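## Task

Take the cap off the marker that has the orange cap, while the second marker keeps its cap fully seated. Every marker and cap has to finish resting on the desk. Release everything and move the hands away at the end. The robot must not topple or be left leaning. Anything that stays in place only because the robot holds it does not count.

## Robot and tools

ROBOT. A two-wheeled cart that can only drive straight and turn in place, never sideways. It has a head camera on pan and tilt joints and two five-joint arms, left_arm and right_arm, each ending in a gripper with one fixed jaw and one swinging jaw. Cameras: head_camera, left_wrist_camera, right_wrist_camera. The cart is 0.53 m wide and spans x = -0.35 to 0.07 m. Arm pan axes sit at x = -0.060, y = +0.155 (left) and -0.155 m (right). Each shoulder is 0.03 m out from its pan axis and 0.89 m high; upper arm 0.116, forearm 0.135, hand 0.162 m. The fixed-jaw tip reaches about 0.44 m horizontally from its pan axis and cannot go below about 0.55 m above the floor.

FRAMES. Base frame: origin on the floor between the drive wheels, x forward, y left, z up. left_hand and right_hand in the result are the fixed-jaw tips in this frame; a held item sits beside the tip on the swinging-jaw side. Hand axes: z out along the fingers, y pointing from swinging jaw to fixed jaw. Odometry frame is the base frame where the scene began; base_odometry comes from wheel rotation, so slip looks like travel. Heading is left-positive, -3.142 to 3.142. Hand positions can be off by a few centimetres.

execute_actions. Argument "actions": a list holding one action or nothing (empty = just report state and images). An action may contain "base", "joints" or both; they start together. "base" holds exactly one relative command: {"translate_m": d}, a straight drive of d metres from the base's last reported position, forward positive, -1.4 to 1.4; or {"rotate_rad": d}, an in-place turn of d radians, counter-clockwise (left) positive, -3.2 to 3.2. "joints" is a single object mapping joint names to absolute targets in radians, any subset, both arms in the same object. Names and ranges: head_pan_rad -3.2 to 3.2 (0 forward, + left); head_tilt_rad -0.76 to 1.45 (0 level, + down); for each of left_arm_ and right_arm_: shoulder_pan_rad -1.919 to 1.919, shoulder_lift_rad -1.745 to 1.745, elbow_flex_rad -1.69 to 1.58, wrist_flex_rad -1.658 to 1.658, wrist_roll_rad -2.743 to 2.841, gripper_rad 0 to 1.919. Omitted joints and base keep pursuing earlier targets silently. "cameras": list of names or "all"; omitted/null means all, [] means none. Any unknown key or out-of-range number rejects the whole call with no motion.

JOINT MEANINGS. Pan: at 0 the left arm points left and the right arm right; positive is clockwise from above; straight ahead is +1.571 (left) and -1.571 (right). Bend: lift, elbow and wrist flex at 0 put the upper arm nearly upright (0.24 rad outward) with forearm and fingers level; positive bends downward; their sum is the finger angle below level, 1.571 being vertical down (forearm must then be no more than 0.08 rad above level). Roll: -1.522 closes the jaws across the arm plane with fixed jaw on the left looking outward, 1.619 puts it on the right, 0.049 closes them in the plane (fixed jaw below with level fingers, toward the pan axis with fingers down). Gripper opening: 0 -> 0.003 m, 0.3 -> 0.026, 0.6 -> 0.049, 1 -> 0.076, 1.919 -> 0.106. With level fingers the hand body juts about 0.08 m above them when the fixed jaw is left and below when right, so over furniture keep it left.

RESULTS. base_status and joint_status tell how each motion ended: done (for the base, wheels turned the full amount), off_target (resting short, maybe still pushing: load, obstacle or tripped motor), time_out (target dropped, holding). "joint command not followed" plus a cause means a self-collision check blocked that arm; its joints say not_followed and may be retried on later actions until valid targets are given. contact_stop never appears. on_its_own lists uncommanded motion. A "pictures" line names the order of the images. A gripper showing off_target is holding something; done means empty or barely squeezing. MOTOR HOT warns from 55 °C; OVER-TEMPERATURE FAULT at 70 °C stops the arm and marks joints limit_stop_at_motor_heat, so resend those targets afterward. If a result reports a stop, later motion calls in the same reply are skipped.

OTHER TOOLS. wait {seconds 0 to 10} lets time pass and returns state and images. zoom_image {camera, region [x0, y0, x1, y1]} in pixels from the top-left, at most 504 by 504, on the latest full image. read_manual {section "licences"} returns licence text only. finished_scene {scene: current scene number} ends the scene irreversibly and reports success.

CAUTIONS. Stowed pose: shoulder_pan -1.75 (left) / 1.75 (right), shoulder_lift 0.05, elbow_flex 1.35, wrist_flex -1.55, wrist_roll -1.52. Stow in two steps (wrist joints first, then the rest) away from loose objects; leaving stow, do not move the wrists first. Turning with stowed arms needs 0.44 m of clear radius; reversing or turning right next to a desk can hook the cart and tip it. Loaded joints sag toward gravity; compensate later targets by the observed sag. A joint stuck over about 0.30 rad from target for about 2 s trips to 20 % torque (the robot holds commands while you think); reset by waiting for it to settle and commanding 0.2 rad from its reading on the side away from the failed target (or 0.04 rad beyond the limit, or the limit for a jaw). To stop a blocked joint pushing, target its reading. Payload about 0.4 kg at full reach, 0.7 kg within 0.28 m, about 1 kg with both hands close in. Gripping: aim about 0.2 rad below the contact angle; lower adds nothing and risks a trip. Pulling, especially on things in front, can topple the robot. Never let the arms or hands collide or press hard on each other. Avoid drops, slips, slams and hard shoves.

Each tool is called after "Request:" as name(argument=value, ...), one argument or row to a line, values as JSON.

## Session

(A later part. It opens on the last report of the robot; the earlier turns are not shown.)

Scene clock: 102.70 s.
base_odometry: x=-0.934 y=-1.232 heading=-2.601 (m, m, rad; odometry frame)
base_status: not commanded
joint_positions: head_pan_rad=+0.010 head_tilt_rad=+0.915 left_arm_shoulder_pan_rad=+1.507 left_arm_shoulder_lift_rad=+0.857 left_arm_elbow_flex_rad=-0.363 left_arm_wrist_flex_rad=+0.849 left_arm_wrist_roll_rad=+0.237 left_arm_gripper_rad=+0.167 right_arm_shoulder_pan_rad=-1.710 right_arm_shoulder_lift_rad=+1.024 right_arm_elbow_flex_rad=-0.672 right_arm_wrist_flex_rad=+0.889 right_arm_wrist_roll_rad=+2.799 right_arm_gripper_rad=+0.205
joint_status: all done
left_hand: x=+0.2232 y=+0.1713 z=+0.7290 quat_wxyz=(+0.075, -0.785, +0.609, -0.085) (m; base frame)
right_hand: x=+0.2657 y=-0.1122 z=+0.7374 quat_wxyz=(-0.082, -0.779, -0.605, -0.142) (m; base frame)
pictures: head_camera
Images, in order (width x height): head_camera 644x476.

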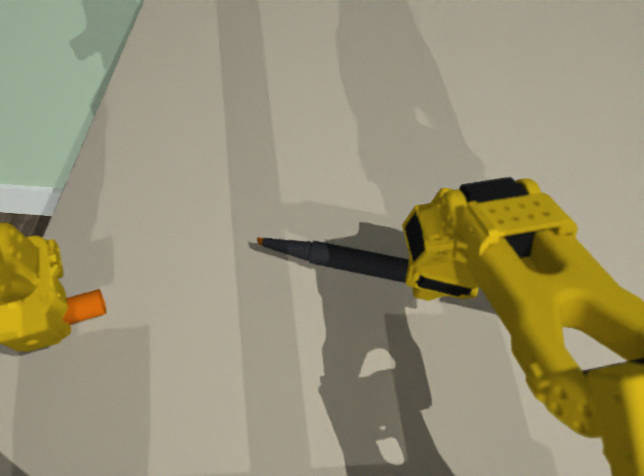

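Request:
execute_actions(
  actions=[
    {"joints":{"left_arm_shoulder_pan_rad":1.62,"right_arm_shoulder_pan_rad":-1.62,"right_arm_shoulder_lift_rad":1.04}},
  ],
  cameras=[],
)

Request:
execute_actions(
  actions=[
    {"joints":{"left_arm_gripper_rad":0.7,"right_arm_gripper_rad":0.7}},
  ],
  cameras=[],
)

Request:
execute_actions(
  actions=[
    {"joints":{"left_arm_shoulder_lift_rad":0.3,"right_arm_shoulder_lift_rad":0.4}},
  ],
  cameras=["head_camera"],
)

Scene clock: 103.87 s.
base_odometry: x=-0.934 y=-1.232 heading=-2.601 (m, m, rad; odometry frame)
base_status: not commanded
joint_positions: head_pan_rad=+0.010 head_tilt_rad=+0.915 left_arm_shoulder_pan_rad=+1.614 left_arm_shoulder_lift_rad=+0.857 left_arm_elbow_flex_rad=-0.363 left_arm_wrist_flex_rad=+0.849 left_arm_wrist_roll_rad=+0.237 left_arm_gripper_rad=+0.167 right_arm_shoulder_pan_rad=-1.631 right_arm_shoulder_lift_rad=+1.063 right_arm_elbow_flex_rad=-0.672 right_arm_wrist_flex_rad=+0.889 right_arm_wrist_roll_rad=+2.799 right_arm_gripper_rad=+0.205
joint_status: all done
left_hand: x=+0.2233 y=+0.1408 z=+0.7290 quat_wxyz=(+0.070, -0.751, +0.650, -0.089) (m; base frame)
right_hand: x=+0.2618 y=-0.1387 z=+0.7261 quat_wxyz=(-0.077, -0.805, -0.575, -0.123) (m; base frame)
pictures: none
No camera images: the call's "cameras" was empty. Leave "cameras" out to get every camera's image.

Scene clock: 104.73 s.
base_odometry: x=-0.934 y=-1.232 heading=-2.601 (m, m, rad; odometry frame)
base_status: not commanded
joint_positions: head_pan_rad=+0.010 head_tilt_rad=+0.915 left_arm_shoulder_pan_rad=+1.614 left_arm_shoulder_lift_rad=+0.857 left_arm_elbow_flex_rad=-0.363 left_arm_wrist_flex_rad=+0.849 left_arm_wrist_roll_rad=+0.237 left_arm_gripper_rad=+0.688 right_arm_shoulder_pan_rad=-1.629 right_arm_shoulder_lift_rad=+1.055 right_arm_elbow_flex_rad=-0.675 right_arm_wrist_flex_rad=+0.883 right_arm_wrist_roll_rad=+2.799 right_arm_gripper_rad=+0.689
joint_status: all done
left_hand: x=+0.2233 y=+0.1408 z=+0.7290 quat_wxyz=(+0.070, -0.751, +0.650, -0.089) (m; base frame)
right_hand: x=+0.2647 y=-0.1390 z=+0.7292 quat_wxyz=(-0.082, -0.805, -0.573, -0.130) (m; base frame)
pictures: none
No camera images: the call's "cameras" was empty. Leave "cameras" out to get every camera's image.

Scene clock: 105.93 s.
base_odometry: x=-0.934 y=-1.232 heading=-2.601 (m, m, rad; odometry frame)
base_status: not commanded
joint_positions: head_pan_rad=+0.010 head_tilt_rad=+0.915 left_arm_shoulder_pan_rad=+1.614 left_arm_shoulder_lift_rad=+0.354 left_arm_elbow_flex_rad=-0.361 left_arm_wrist_flex_rad=+0.849 left_arm_wrist_roll_rad=+0.237 left_arm_gripper_rad=+0.689 right_arm_shoulder_pan_rad=-1.629 right_arm_shoulder_lift_rad=+0.455 right_arm_elbow_flex_rad=-0.673 right_arm_wrist_flex_rad=+0.883 right_arm_wrist_roll_rad=+2.799 right_arm_gripper_rad=+0.691
joint_status: all done
left_hand: x=+0.2713 y=+0.1387 z=+0.8712 quat_wxyz=(+0.221, -0.707, +0.611, -0.279) (m; base frame)
right_hand: x=+0.3061 y=-0.1366 z=+0.9239 quat_wxyz=(-0.233, -0.732, -0.522, -0.371) (m; base frame)
pictures: head_camera
Images, in order (width x height): head_camera 644x476.

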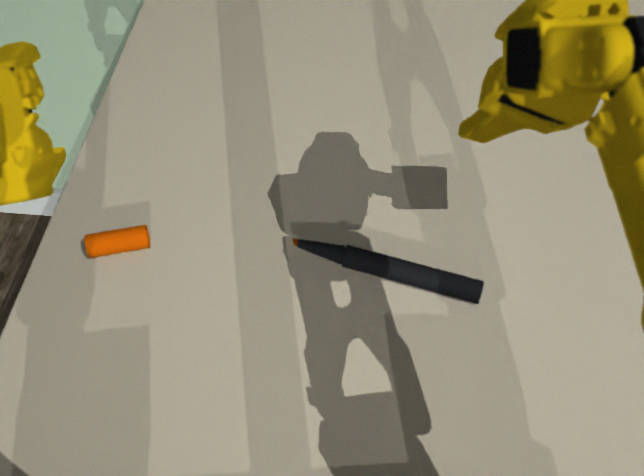

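Back away.

Request:
execute_actions(
  actions=[
    {"base":{"translate_m":-0.5},"joints":{"head_tilt_rad":0.6}},
  ],
  cameras=["head_camera"],
)

Request:
finished_scene(
  scene=1,
)

Scene clock: 109.63 s.
base_odometry: x=-0.505 y=-0.974 heading=-2.601 (m, m, rad; odometry frame)
base_status: done
joint_positions: head_pan_rad=+0.010 head_tilt_rad=+0.614 left_arm_shoulder_pan_rad=+1.614 left_arm_shoulder_lift_rad=+0.352 left_arm_elbow_flex_rad=-0.361 left_arm_wrist_flex_rad=+0.849 left_arm_wrist_roll_rad=+0.237 left_arm_gripper_rad=+0.689 right_arm_shoulder_pan_rad=-1.629 right_arm_shoulder_lift_rad=+0.455 right_arm_elbow_flex_rad=-0.673 right_arm_wrist_flex_rad=+0.883 right_arm_wrist_roll_rad=+2.799 right_arm_gripper_rad=+0.691
joint_status: all done
left_hand: x=+0.2713 y=+0.1387 z=+0.8717 quat_wxyz=(+0.222, -0.706, +0.611, -0.280) (m; base frame)
right_hand: x=+0.3061 y=-0.1366 z=+0.9239 quat_wxyz=(-0.233, -0.732, -0.522, -0.371) (m; base frame)
pictures: head_camera
Images, in order (width x height): head_camera 644x476.

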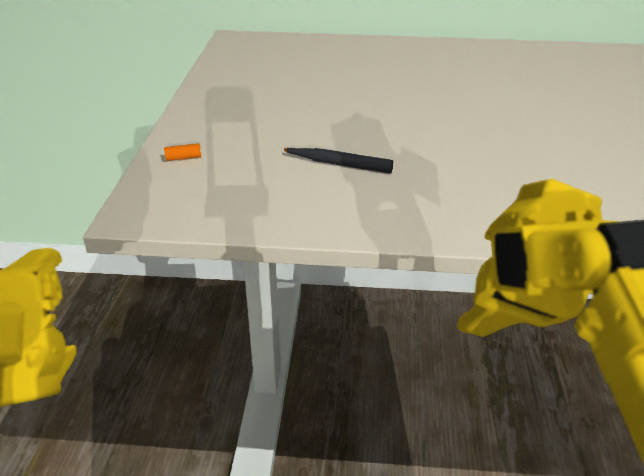

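The scene is finished: the task was done.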